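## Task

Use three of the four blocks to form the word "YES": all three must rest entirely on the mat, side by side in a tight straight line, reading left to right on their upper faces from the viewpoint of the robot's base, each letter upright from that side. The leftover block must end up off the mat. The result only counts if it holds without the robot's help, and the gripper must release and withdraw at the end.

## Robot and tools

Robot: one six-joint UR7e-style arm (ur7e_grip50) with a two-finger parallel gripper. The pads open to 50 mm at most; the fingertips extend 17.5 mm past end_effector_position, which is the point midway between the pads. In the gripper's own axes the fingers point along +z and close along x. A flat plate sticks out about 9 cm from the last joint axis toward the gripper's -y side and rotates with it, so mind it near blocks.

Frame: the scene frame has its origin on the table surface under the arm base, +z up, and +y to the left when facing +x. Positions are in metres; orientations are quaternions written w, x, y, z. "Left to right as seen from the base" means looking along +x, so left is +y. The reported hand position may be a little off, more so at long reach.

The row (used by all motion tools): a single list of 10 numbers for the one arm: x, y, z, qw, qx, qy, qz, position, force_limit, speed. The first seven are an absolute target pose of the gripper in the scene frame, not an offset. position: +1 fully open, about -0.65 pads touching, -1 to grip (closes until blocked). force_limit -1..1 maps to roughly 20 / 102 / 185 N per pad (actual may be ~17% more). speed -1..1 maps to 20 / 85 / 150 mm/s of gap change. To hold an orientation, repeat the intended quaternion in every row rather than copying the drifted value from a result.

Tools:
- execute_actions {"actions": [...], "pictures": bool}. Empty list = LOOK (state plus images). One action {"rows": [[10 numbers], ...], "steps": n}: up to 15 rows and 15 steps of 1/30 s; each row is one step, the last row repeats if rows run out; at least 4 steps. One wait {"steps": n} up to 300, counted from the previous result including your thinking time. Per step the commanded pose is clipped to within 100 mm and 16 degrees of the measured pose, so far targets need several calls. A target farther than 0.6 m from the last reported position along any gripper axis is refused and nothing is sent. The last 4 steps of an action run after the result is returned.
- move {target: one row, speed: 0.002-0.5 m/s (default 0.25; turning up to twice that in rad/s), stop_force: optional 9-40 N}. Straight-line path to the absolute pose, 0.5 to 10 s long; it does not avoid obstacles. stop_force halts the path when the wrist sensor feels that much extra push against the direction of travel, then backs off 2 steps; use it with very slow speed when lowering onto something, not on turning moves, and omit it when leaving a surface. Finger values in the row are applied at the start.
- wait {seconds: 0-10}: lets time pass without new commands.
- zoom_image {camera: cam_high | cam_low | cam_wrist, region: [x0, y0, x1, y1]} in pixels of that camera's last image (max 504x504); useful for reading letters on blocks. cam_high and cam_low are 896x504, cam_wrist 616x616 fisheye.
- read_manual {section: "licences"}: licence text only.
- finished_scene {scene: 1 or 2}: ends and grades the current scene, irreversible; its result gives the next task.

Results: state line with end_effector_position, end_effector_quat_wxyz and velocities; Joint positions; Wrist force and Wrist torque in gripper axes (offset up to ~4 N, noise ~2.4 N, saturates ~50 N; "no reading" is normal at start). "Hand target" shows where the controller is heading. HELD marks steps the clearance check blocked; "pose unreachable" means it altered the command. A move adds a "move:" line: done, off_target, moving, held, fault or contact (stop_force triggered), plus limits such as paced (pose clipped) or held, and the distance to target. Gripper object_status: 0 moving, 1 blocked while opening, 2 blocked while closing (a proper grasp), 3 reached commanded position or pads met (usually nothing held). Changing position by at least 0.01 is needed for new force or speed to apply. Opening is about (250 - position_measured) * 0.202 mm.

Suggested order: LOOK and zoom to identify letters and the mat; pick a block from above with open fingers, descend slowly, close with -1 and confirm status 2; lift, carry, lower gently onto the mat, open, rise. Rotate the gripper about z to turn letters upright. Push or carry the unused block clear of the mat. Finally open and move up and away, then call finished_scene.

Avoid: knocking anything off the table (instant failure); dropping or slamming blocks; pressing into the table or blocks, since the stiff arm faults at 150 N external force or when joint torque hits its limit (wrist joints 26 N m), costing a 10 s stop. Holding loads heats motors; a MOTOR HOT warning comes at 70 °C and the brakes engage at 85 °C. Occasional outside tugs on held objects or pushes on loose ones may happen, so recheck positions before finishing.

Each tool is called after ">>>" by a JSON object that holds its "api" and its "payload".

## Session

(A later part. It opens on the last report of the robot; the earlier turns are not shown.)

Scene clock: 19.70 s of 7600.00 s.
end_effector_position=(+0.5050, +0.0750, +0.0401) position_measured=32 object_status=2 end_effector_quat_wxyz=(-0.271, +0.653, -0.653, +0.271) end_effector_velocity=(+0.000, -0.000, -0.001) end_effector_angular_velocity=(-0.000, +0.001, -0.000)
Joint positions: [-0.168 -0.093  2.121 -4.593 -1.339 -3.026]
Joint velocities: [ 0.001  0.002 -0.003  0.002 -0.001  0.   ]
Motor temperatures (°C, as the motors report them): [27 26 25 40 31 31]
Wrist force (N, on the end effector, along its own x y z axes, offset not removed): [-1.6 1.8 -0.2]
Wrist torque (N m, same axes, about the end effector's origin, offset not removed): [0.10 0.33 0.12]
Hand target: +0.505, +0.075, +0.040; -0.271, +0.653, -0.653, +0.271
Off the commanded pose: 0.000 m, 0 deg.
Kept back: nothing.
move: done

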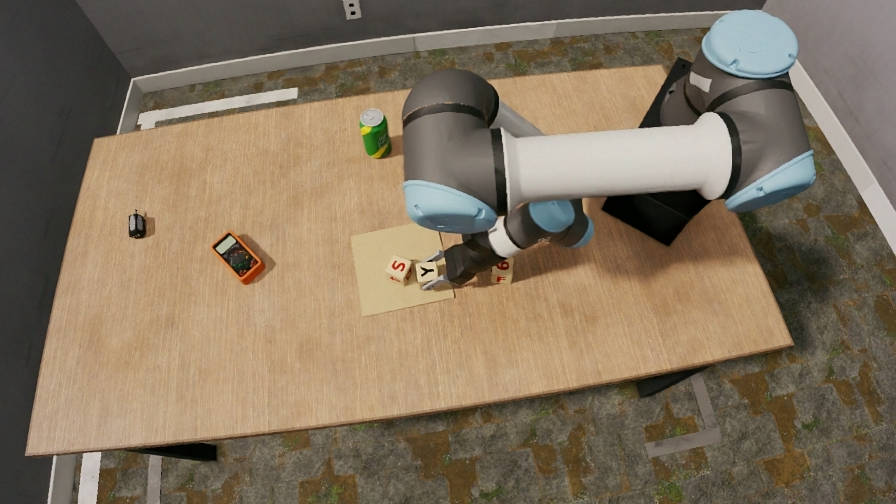

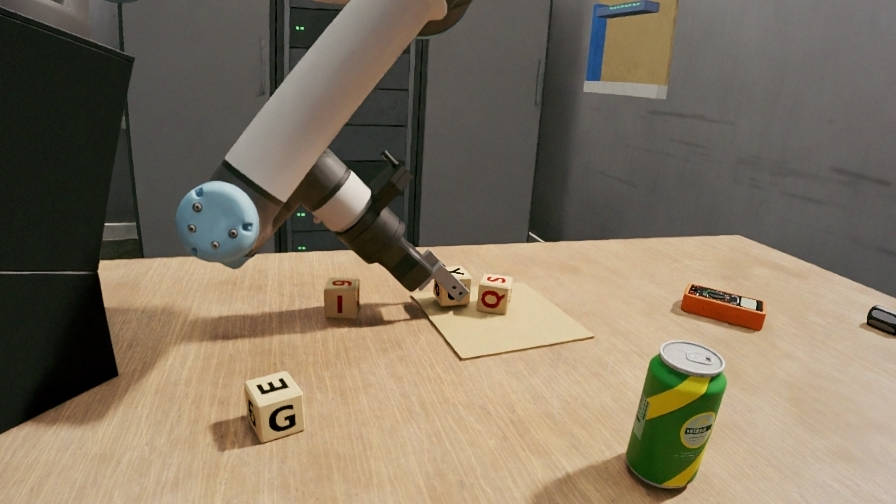

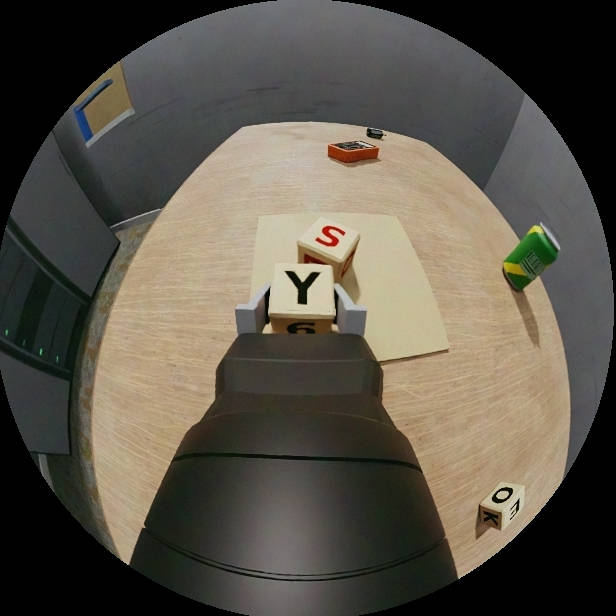

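>>> {"api": "move", "payload": {"target": [0.505,0.075,0.015,-0.2706,0.6533,-0.6533,0.2706,-1,-0.5,0], "speed": 0.008, "stop_force": 9}}

>>> {"api": "execute_actions", "payload": {"actions": [], "pictures": false}}

Scene clock: 21.10 s of 7600.00 s.
end_effector_position=(+0.5050, +0.0751, +0.0335) position_measured=32 object_status=2 end_effector_quat_wxyz=(-0.271, +0.653, -0.653, +0.271) end_effector_velocity=(-0.001, +0.001, +0.002) end_effector_angular_velocity=(+0.001, +0.005, +0.002)
Joint positions: [-0.162 -0.08   2.103 -4.59  -1.343 -3.023]
Joint velocities: [-0.002 -0.006  0.008  0.003  0.004 -0.004]
Motor temperatures (°C, as the motors report them): [27 26 25 40 31 31]
Wrist force (N, on the end effector, along its own x y z axes, offset not removed): [-0.9 -7.3 -11.5]
Wrist torque (N m, same axes, about the end effector's origin, offset not removed): [0.13 0.43 -0.06]
Hand target: +0.505, +0.075, +0.034; -0.271, +0.653, -0.653, +0.271
Off the commanded pose: 0.018 m, 0 deg.
Kept back: nothing.
move: contact

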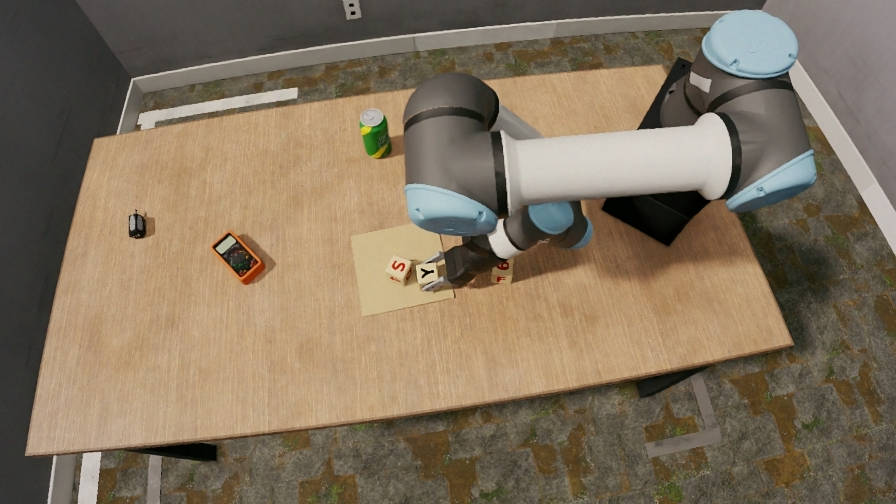

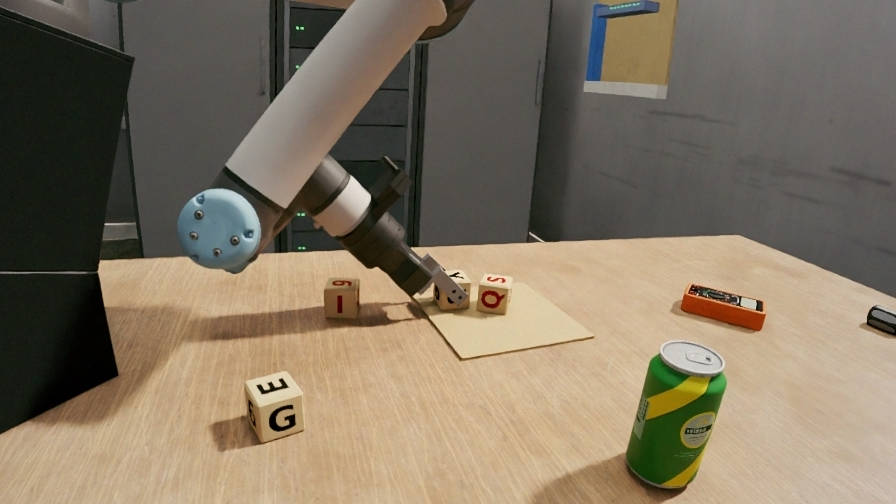

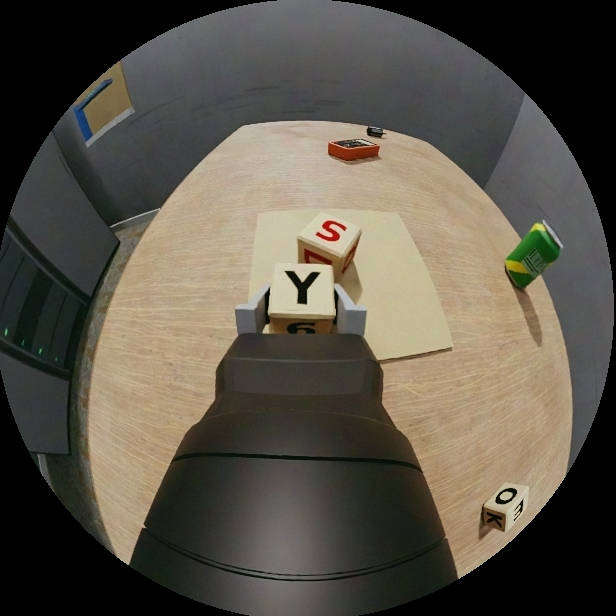

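Scene clock: 21.10 s of 7600.00 s.
end_effector_position=(+0.5050, +0.0751, +0.0335) position_measured=32 object_status=2 end_effector_quat_wxyz=(-0.271, +0.653, -0.653, +0.271) end_effector_velocity=(-0.001, +0.001, +0.002) end_effector_angular_velocity=(+0.001, +0.005, +0.002)
Joint positions: [-0.162 -0.08   2.103 -4.59  -1.343 -3.023]
Joint velocities: [-0.002 -0.006  0.008  0.003  0.004 -0.004]
Motor temperatures (°C, as the motors report them): [27 26 25 40 31 31]
Wrist force (N, on the end effector, along its own x y z axes, offset not removed): [-0.9 -7.3 -11.5]
Wrist torque (N m, same axes, about the end effector's origin, offset not removed): [0.13 0.43 -0.06]
Hand target: +0.505, +0.075, +0.034; -0.271, +0.653, -0.653, +0.271
Off the commanded pose: 0.018 m, 0 deg.
Kept back: nothing.

>>> {"api": "move", "payload": {"target": [0.505,0.075,0.034,-0.2706,0.6533,-0.6533,0.2706,1,-0.5,0]}}

>>> {"api": "move", "payload": {"target": [0.505,0.075,0.085,-0.2706,0.6533,-0.6533,0.2706,1,-0.5,0], "speed": 0.12}}

>>> {"api": "move", "payload": {"target": [0.568,0.05,0.10,0,0.522,-0.853,0,1,-0.5,0]}}

Scene clock: 22.70 s of 7600.00 s.
end_effector_position=(+0.5050, +0.0750, +0.0340) position_measured=3 object_status=3 end_effector_quat_wxyz=(-0.271, +0.653, -0.653, +0.271) end_effector_velocity=(-0.000, +0.000, +0.000) end_effector_angular_velocity=(+0.001, +0.000, -0.000)
Joint positions: [-0.163 -0.081  2.105 -4.59  -1.343 -3.023]
Joint velocities: [-0.    -0.     0.     0.     0.001  0.001]
Motor temperatures (°C, as the motors report them): [27 26 25 40 31 31]
Wrist force (N, on the end effector, along its own x y z axes, offset not removed): [1.0 1.8 -3.0]
Wrist torque (N m, same axes, about the end effector's origin, offset not removed): [0.13 -0.01 0.08]
Hand target: +0.505, +0.075, +0.034; -0.271, +0.653, -0.653, +0.271
Off the commanded pose: 0.000 m, 0 deg.
Kept back: nothing.
move: done

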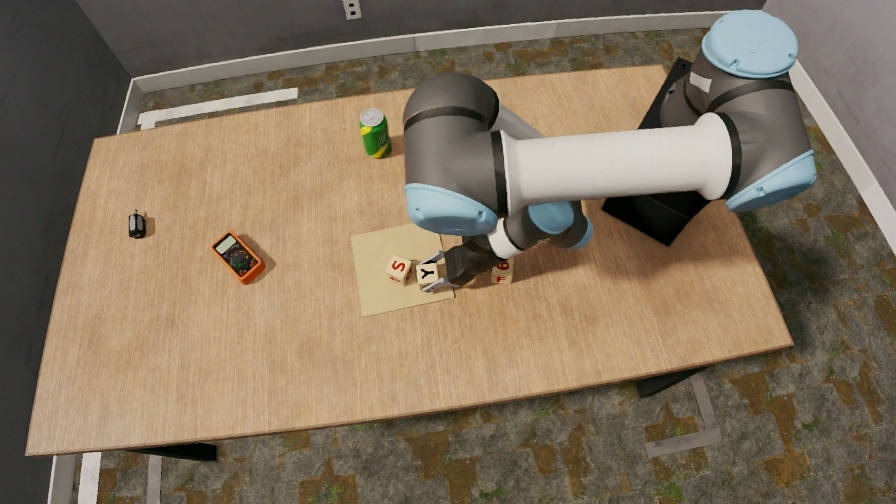

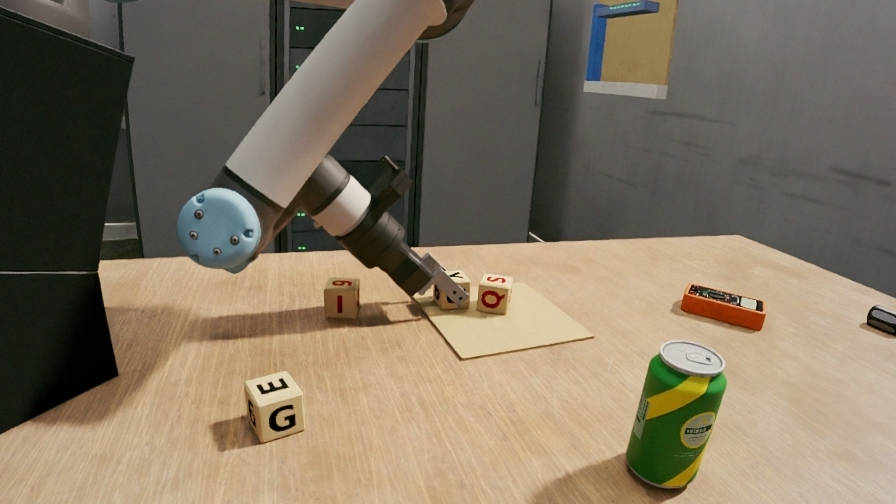

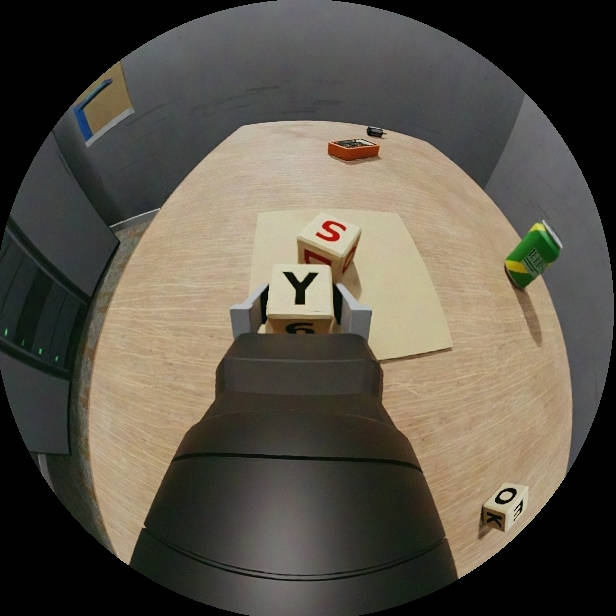

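Scene clock: 23.57 s of 7600.00 s.
end_effector_position=(+0.5050, +0.0750, +0.0849) position_measured=3 object_status=3 end_effector_quat_wxyz=(-0.271, +0.653, -0.653, +0.271) end_effector_velocity=(-0.000, -0.000, +0.001) end_effector_angular_velocity=(+0.000, +0.000, +0.000)
Joint positions: [-0.204 -0.186  2.236 -4.61  -1.308 -3.047]
Joint velocities: [-0.002 -0.003  0.004 -0.001  0.002 -0.001]
Motor temperatures (°C, as the motors report them): [27 26 25 40 31 31]
Wrist force (N, on the end effector, along its own x y z axes, offset not removed): [-0.5 1.5 -0.9]
Wrist torque (N m, same axes, about the end effector's origin, offset not removed): [0.14 0.25 0.11]
Hand target: +0.505, +0.075, +0.085; -0.271, +0.653, -0.653, +0.271
Off the commanded pose: 0.000 m, 0 deg.
Kept back: nothing.
move: done

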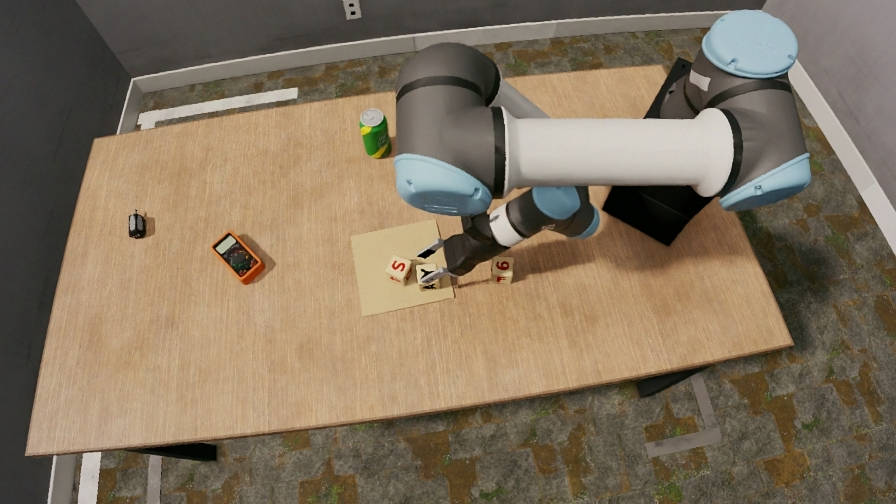

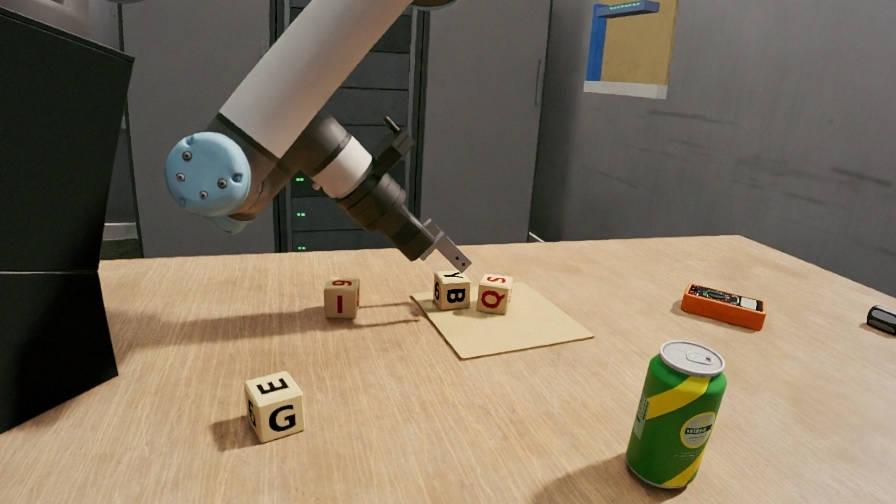

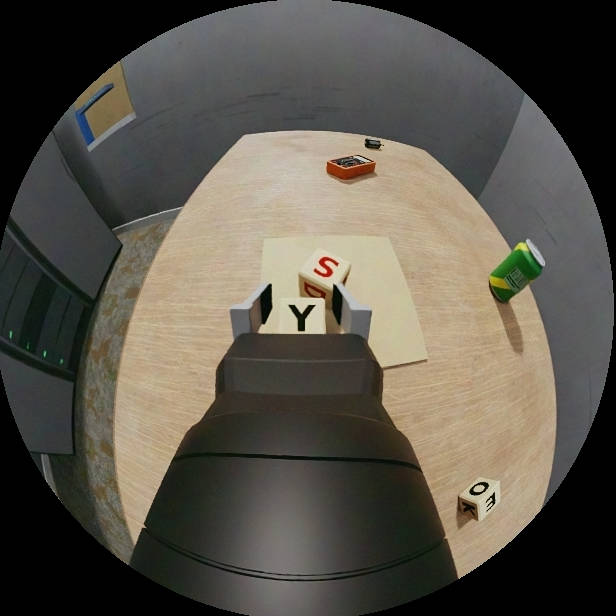

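Scene clock: 25.87 s of 7600.00 s.
end_effector_position=(+0.5677, +0.0501, +0.1000) position_measured=3 object_status=3 end_effector_quat_wxyz=(+0.000, -0.522, +0.853, -0.000) end_effector_velocity=(+0.001, -0.000, +0.000) end_effector_angular_velocity=(+0.002, +0.007, -0.001)
Joint positions: [-0.226 -0.851  2.064 -2.955 -1.316 -2.814]
Joint velocities: [-0.    -0.001 -0.007  0.016  0.    -0.001]
Motor temperatures (°C, as the motors report them): [27 26 25 40 31 31]
Wrist force (N, on the end effector, along its own x y z axes, offset not removed): [-0.2 1.5 -1.9]
Wrist torque (N m, same axes, about the end effector's origin, offset not removed): [0.09 0.17 -0.02]
Hand target: +0.568, +0.050, +0.100; -0.000, -0.522, +0.853, +0.000
Off the commanded pose: 0.000 m, 0 deg.
Kept back: nothing.
move: done

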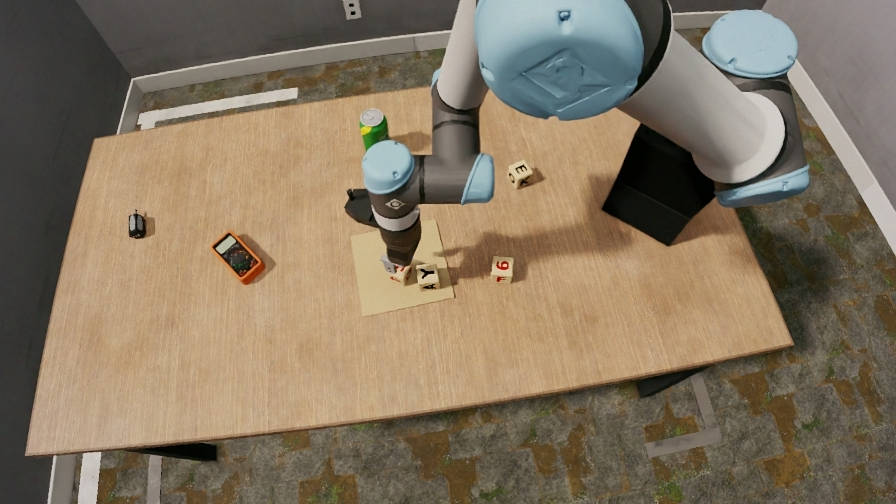

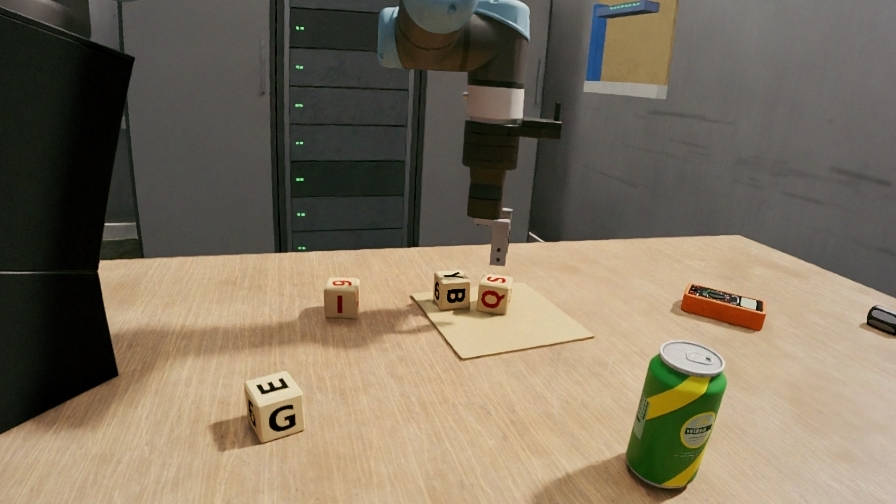

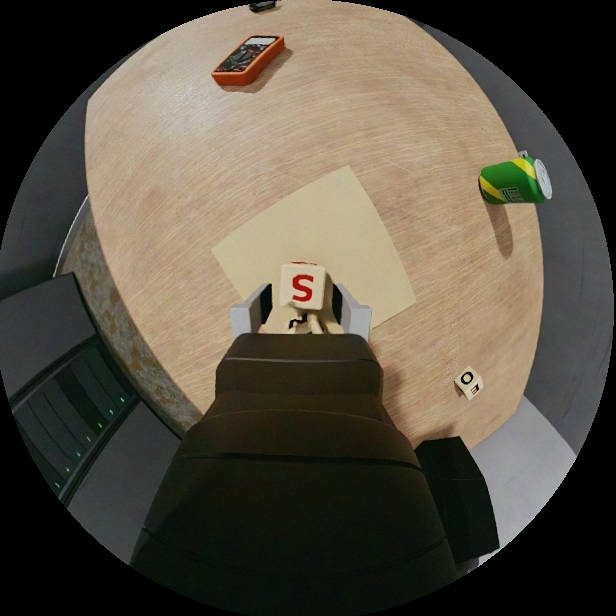

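>>> {"api": "move", "payload": {"target": [0.568,0.05,0.062,0,0.5,-0.866,0,1,-0.5,0], "speed": 0.1}}

Scene clock: 26.97 s of 7600.00 s.
end_effector_position=(+0.5680, +0.0500, +0.0621) position_measured=3 object_status=3 end_effector_quat_wxyz=(+0.000, -0.500, +0.866, -0.000) end_effector_velocity=(+0.000, +0.000, -0.001) end_effector_angular_velocity=(+0.001, +0.000, -0.002)
Joint positions: [-0.206 -0.753  2.02  -3.014 -1.32  -2.743]
Joint velocities: [ 0.001  0.003 -0.002 -0.001  0.001  0.002]
Motor temperatures (°C, as the motors report them): [27 26 25 40 31 31]
Wrist force (N, on the end effector, along its own x y z axes, offset not removed): [-1.0 1.5 -1.1]
Wrist torque (N m, same axes, about the end effector's origin, offset not removed): [0.05 0.32 0.10]
Hand target: +0.568, +0.050, +0.062; -0.000, -0.500, +0.866, -0.000
Off the commanded pose: 0.000 m, 0 deg.
Kept back: nothing.
move: done

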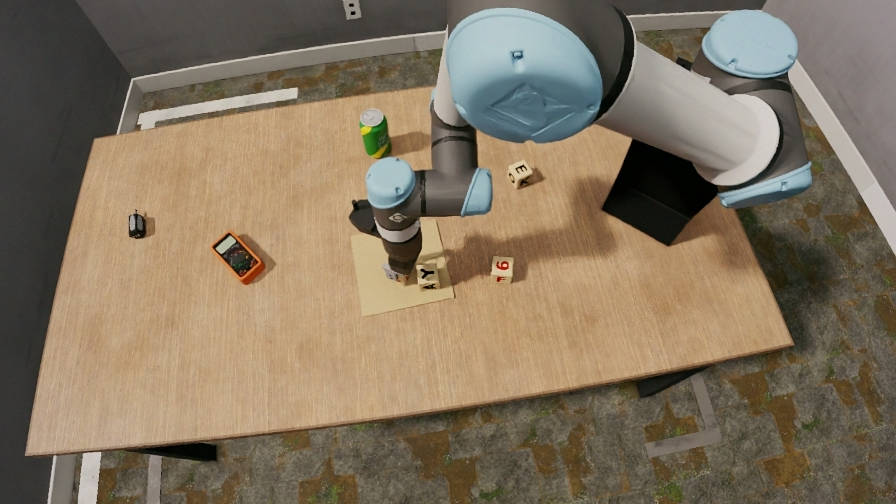

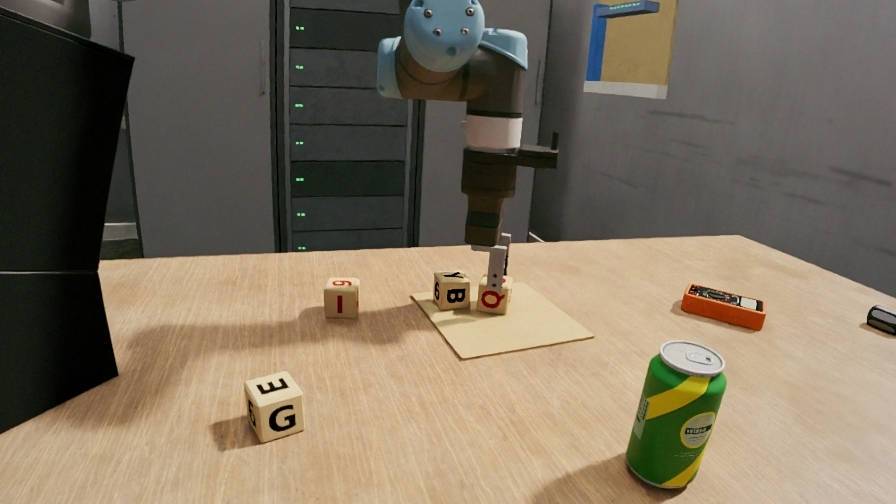

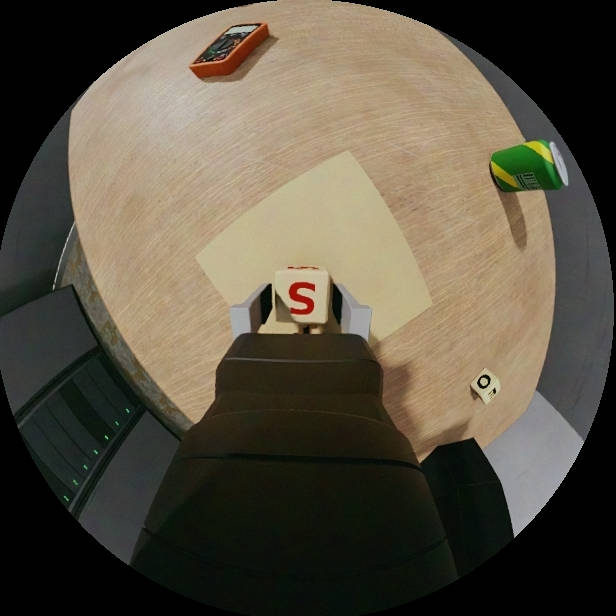

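Well centred.

>>> {"api": "move", "payload": {"target": [0.568,0.05,0.036,0,0.5,-0.866,0,1,-0.5,0], "speed": 0.06}}

>>> {"api": "move", "payload": {"target": [0.568,0.05,0.036,0,0.5,-0.866,0,-1,-0.5,0]}}

>>> {"api": "move", "payload": {"target": [0.568,0.045,0.06,0,0.5,-0.866,0,-1,-0.5,0], "speed": 0.1}}

>>> {"api": "move", "payload": {"target": [0.56,-0.028,0.06,0,0.7071,-0.7071,0,-1,-0.5,0]}}

>>> {"api": "move", "payload": {"target": [0.506,-0.028,0.042,0,0.7071,-0.7071,0,-1,-0.5,0], "speed": 0.12}}

Scene clock: 28.03 s of 7600.00 s.
end_effector_position=(+0.5680, +0.0500, +0.0361) position_measured=3 object_status=3 end_effector_quat_wxyz=(+0.000, -0.500, +0.866, -0.000) end_effector_velocity=(-0.000, +0.001, -0.001) end_effector_angular_velocity=(+0.002, +0.001, -0.001)
Joint positions: [-0.193 -0.686  1.986 -3.05  -1.322 -2.73 ]
Joint velocities: [ 0.001  0.003 -0.002  0.     0.002  0.001]
Motor temperatures (°C, as the motors report them): [27 26 25 40 31 31]
Wrist force (N, on the end effector, along its own x y z axes, offset not removed): [-1.1 1.7 -1.4]
Wrist torque (N m, same axes, about the end effector's origin, offset not removed): [0.03 0.36 0.13]
Hand target: +0.568, +0.050, +0.036; -0.000, -0.500, +0.866, -0.000
Off the commanded pose: 0.000 m, 0 deg.
Kept back: nothing.
move: done

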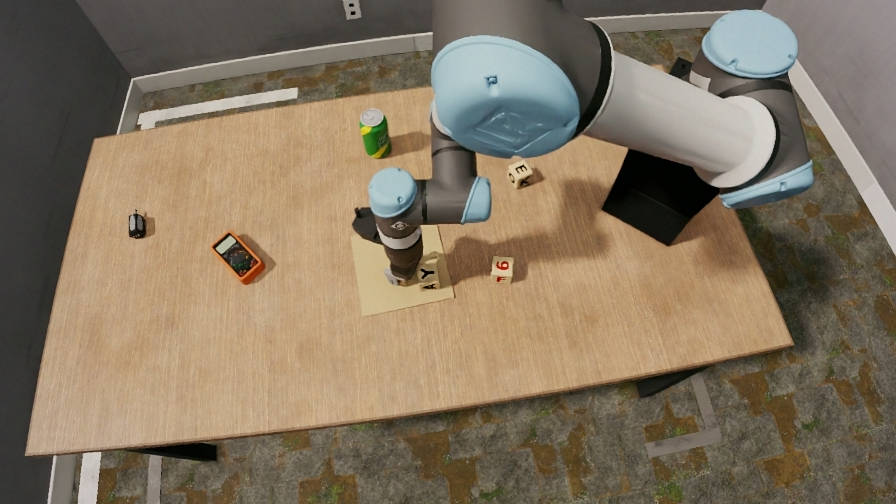

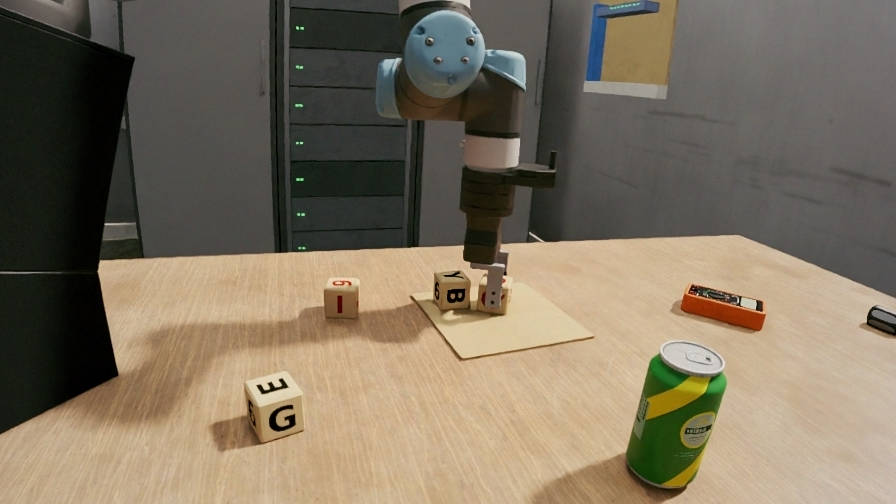

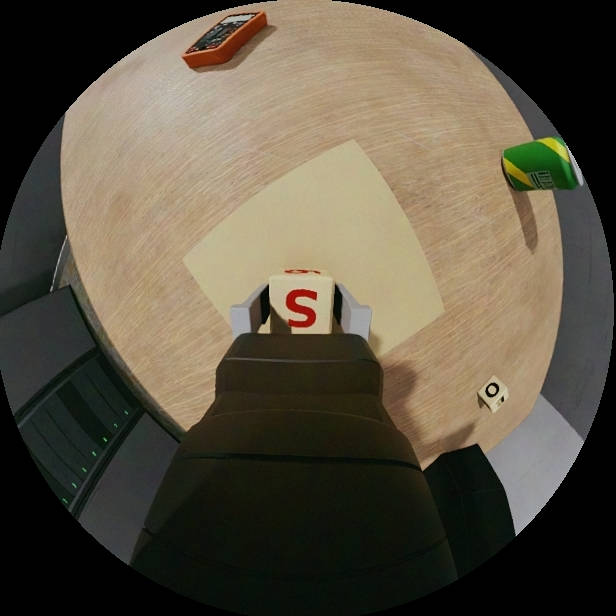

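Scene clock: 28.73 s of 7600.00 s.
end_effector_position=(+0.5680, +0.0500, +0.0360) position_measured=34 object_status=2 end_effector_quat_wxyz=(+0.000, -0.500, +0.866, -0.000) end_effector_velocity=(-0.000, -0.000, -0.001) end_effector_angular_velocity=(+0.000, +0.001, -0.000)
Joint positions: [-0.193 -0.685  1.986 -3.05  -1.322 -2.73 ]
Joint velocities: [-0.     0.001 -0.001  0.001 -0.    -0.   ]
Motor temperatures (°C, as the motors report them): [27 26 25 40 31 31]
Wrist force (N, on the end effector, along its own x y z axes, offset not removed): [-1.3 4.4 -9.5]
Wrist torque (N m, same axes, about the end effector's origin, offset not removed): [0.33 0.46 0.18]
Hand target: +0.568, +0.050, +0.036; -0.000, -0.500, +0.866, -0.000
Off the commanded pose: 0.000 m, 0 deg.
Kept back: nothing.
move: done

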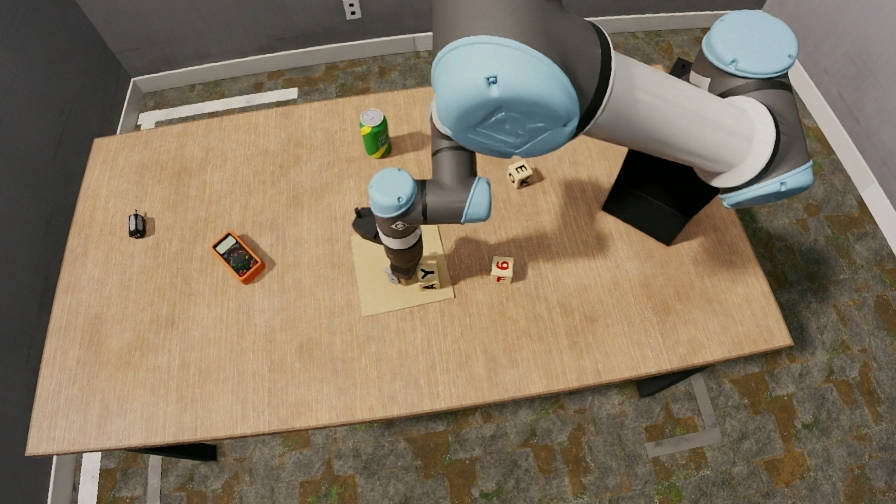

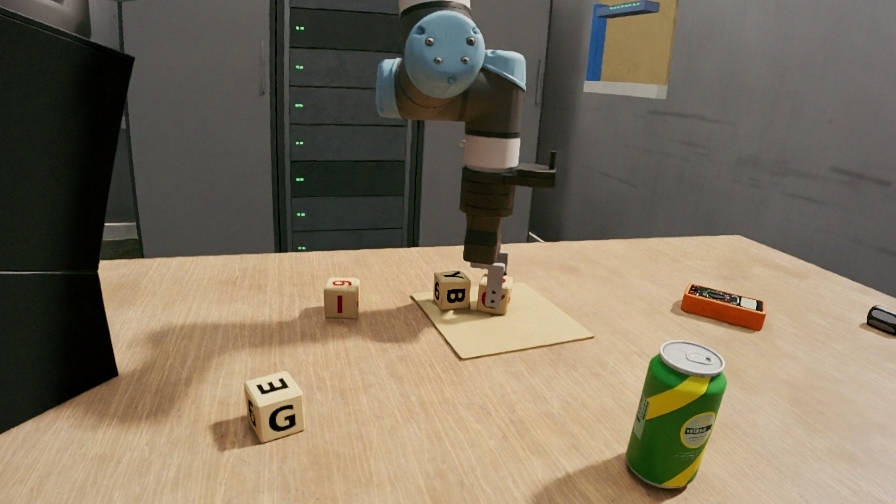

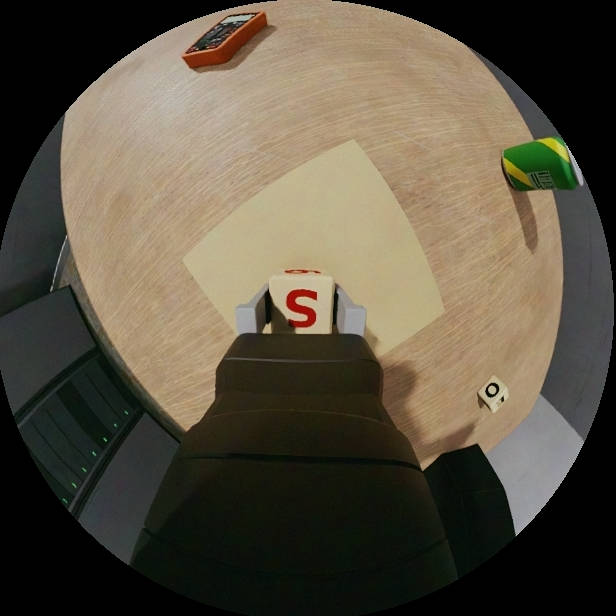

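Scene clock: 29.53 s of 7600.00 s.
end_effector_position=(+0.5680, +0.0450, +0.0599) position_measured=34 object_status=2 end_effector_quat_wxyz=(-0.000, -0.500, +0.866, +0.000) end_effector_velocity=(+0.001, +0.000, +0.002) end_effector_angular_velocity=(+0.001, -0.002, +0.000)
Joint positions: [-0.214 -0.745  2.018 -3.017 -1.318 -2.751]
Joint velocities: [-0.001 -0.005  0.002  0.001  0.002 -0.001]
Motor temperatures (°C, as the motors report them): [27 26 25 40 31 31]
Wrist force (N, on the end effector, along its own x y z axes, offset not removed): [-0.6 1.5 0.1]
Wrist torque (N m, same axes, about the end effector's origin, offset not removed): [0.12 0.17 0.07]
Hand target: +0.568, +0.045, +0.060; +0.000, -0.500, +0.866, +0.000
Off the commanded pose: 0.000 m, 0 deg.
Kept back: nothing.
move: done

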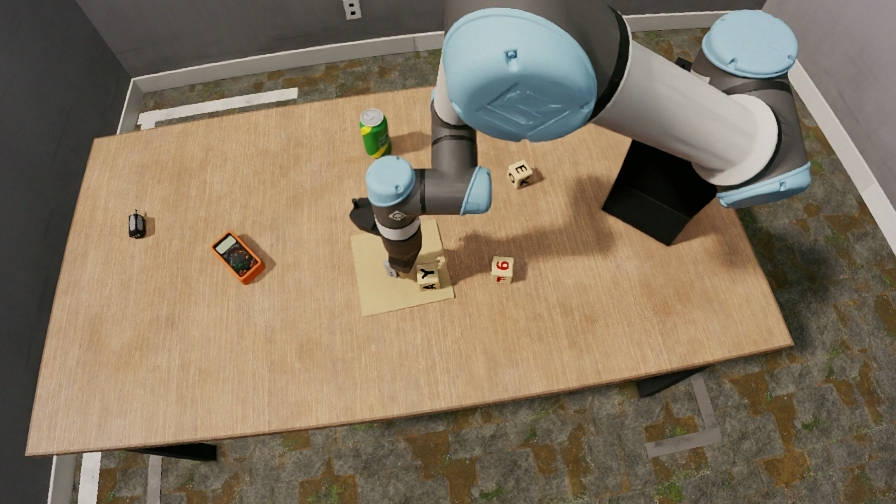

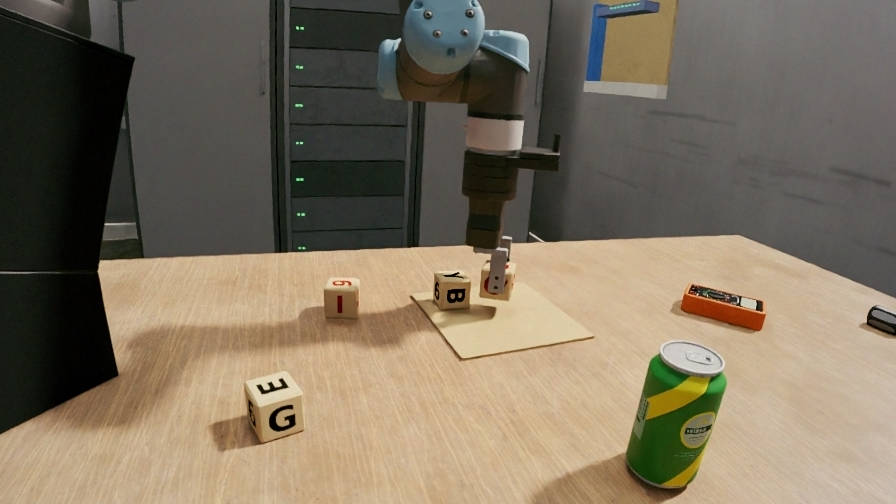

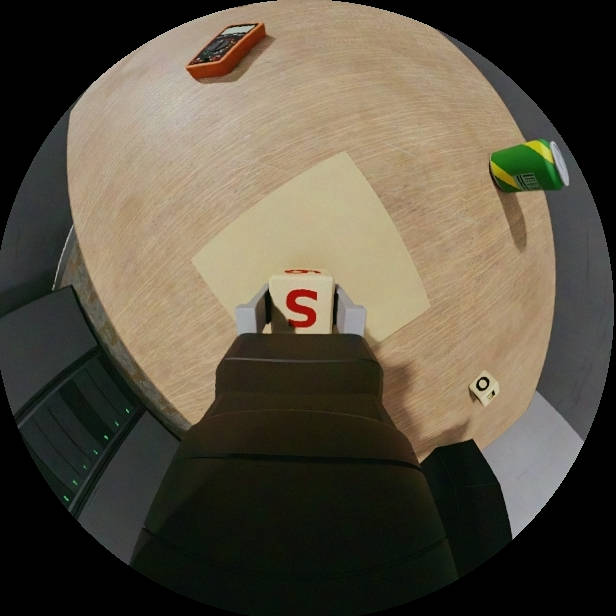

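Scene clock: 31.03 s of 7600.00 s.
end_effector_position=(+0.5601, -0.0279, +0.0600) position_measured=34 object_status=2 end_effector_quat_wxyz=(+0.000, +0.707, -0.707, -0.000) end_effector_velocity=(+0.000, -0.000, +0.000) end_effector_angular_velocity=(+0.004, +0.000, +0.009)
Joint positions: [-0.373 -0.71   2.039 -3.031 -1.294 -3.437]
Joint velocities: [-0.003  0.    -0.001  0.003  0.004 -0.012]
Motor temperatures (°C, as the motors report them): [27 26 25 40 31 31]
Wrist force (N, on the end effector, along its own x y z axes, offset not removed): [-2.0 0.6 -0.3]
Wrist torque (N m, same axes, about the end effector's origin, offset not removed): [-0.02 0.47 0.19]
Hand target: +0.560, -0.028, +0.060; -0.000, +0.707, -0.707, -0.000
Off the commanded pose: 0.000 m, 0 deg.
Kept back: nothing.
move: done

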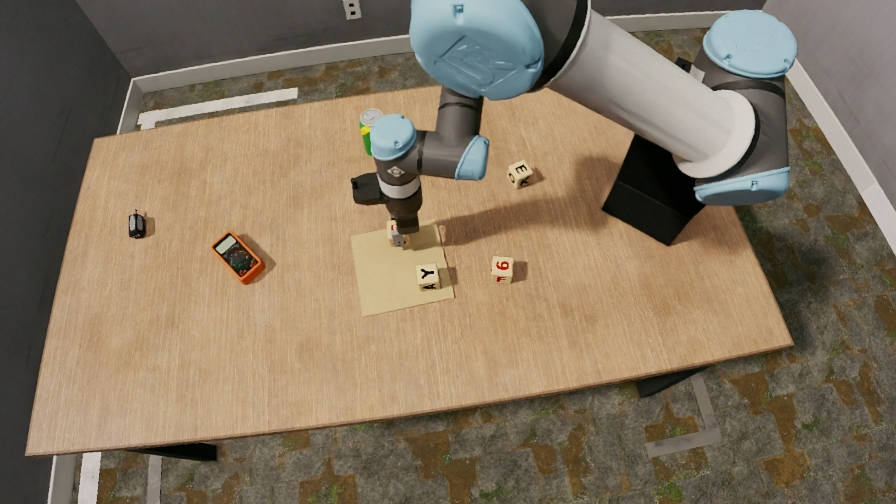

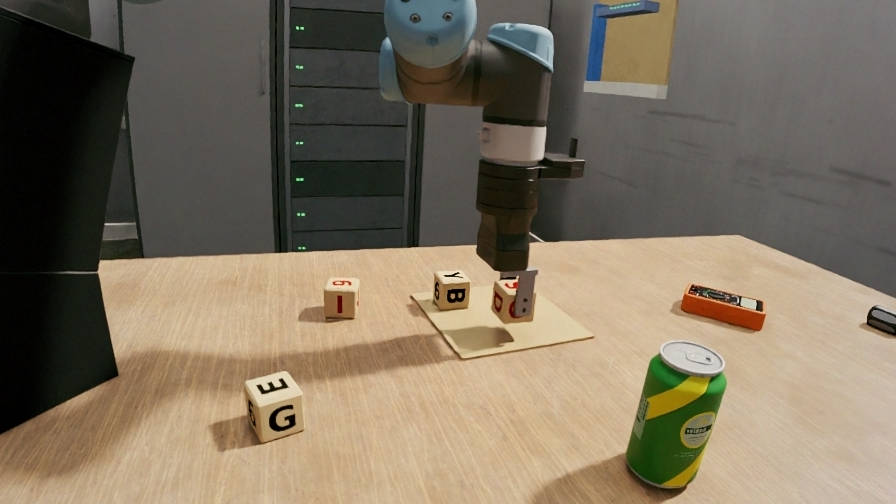

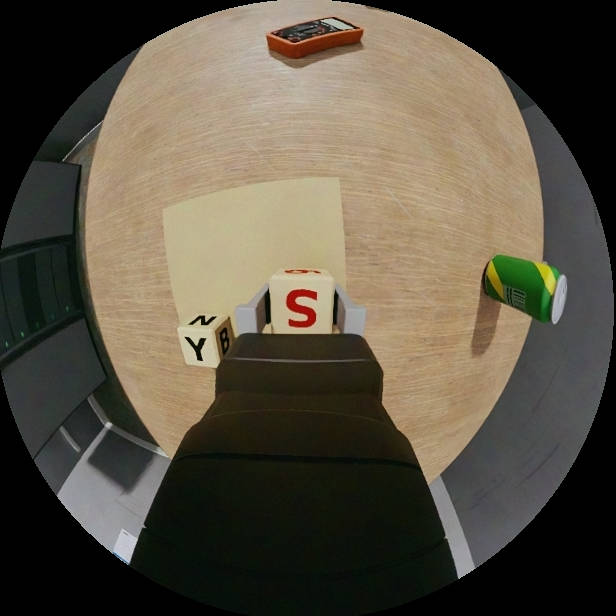

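Scene clock: 31.93 s of 7600.00 s.
end_effector_position=(+0.5061, -0.0280, +0.0421) position_measured=34 object_status=2 end_effector_quat_wxyz=(+0.000, +0.707, -0.707, -0.000) end_effector_velocity=(-0.001, -0.000, -0.000) end_effector_angular_velocity=(-0.001, -0.003, +0.001)
Joint positions: [-0.395 -0.658  2.156 -3.193 -1.291 -3.46 ]
Joint velocities: [-0.001  0.002  0.004 -0.009  0.    -0.001]
Motor temperatures (°C, as the motors report them): [27 26 25 40 31 31]
Wrist force (N, on the end effector, along its own x y z axes, offset not removed): [0.4 0.8 -2.6]
Wrist torque (N m, same axes, about the end effector's origin, offset not removed): [-0.14 0.07 0.11]
Hand target: +0.506, -0.028, +0.042; -0.000, +0.707, -0.707, -0.000
Off the commanded pose: 0.000 m, 0 deg.
Kept back: nothing.
move: done

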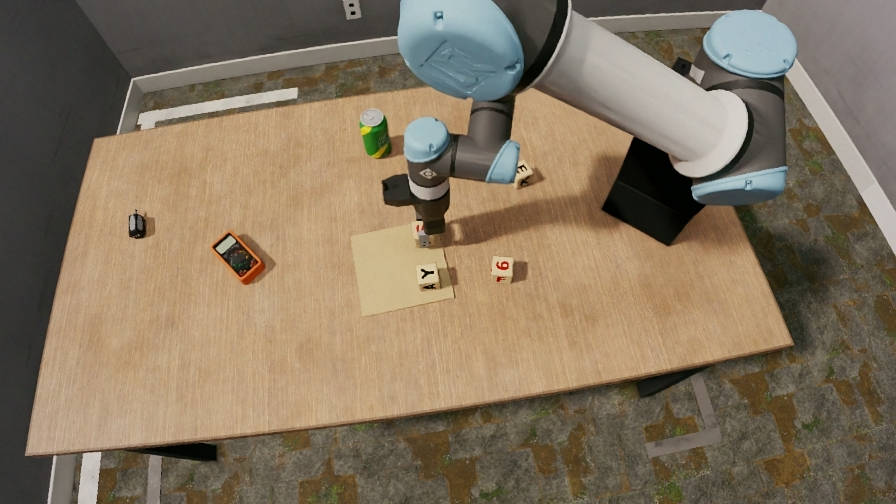

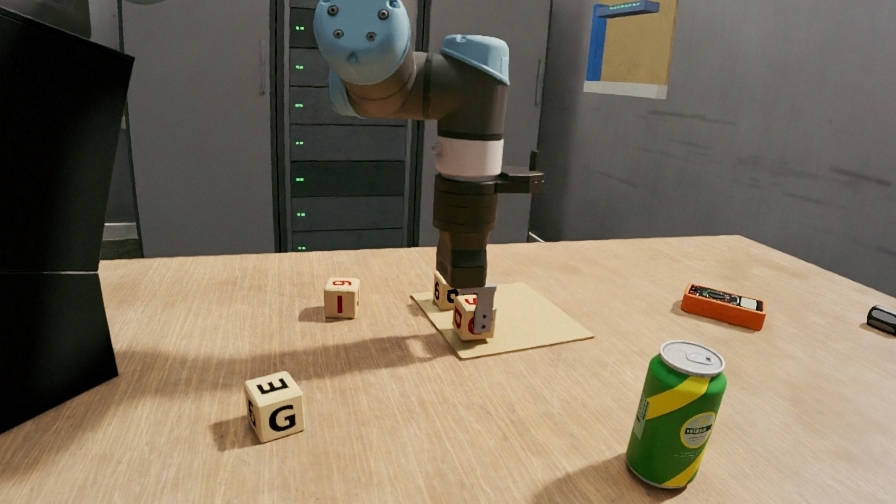

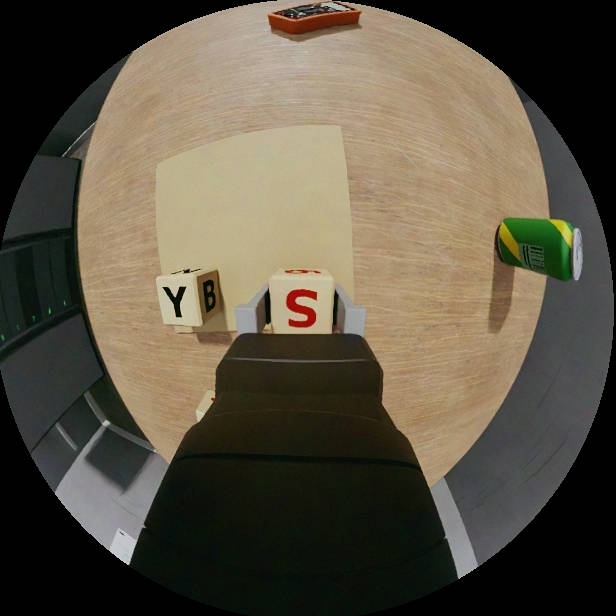

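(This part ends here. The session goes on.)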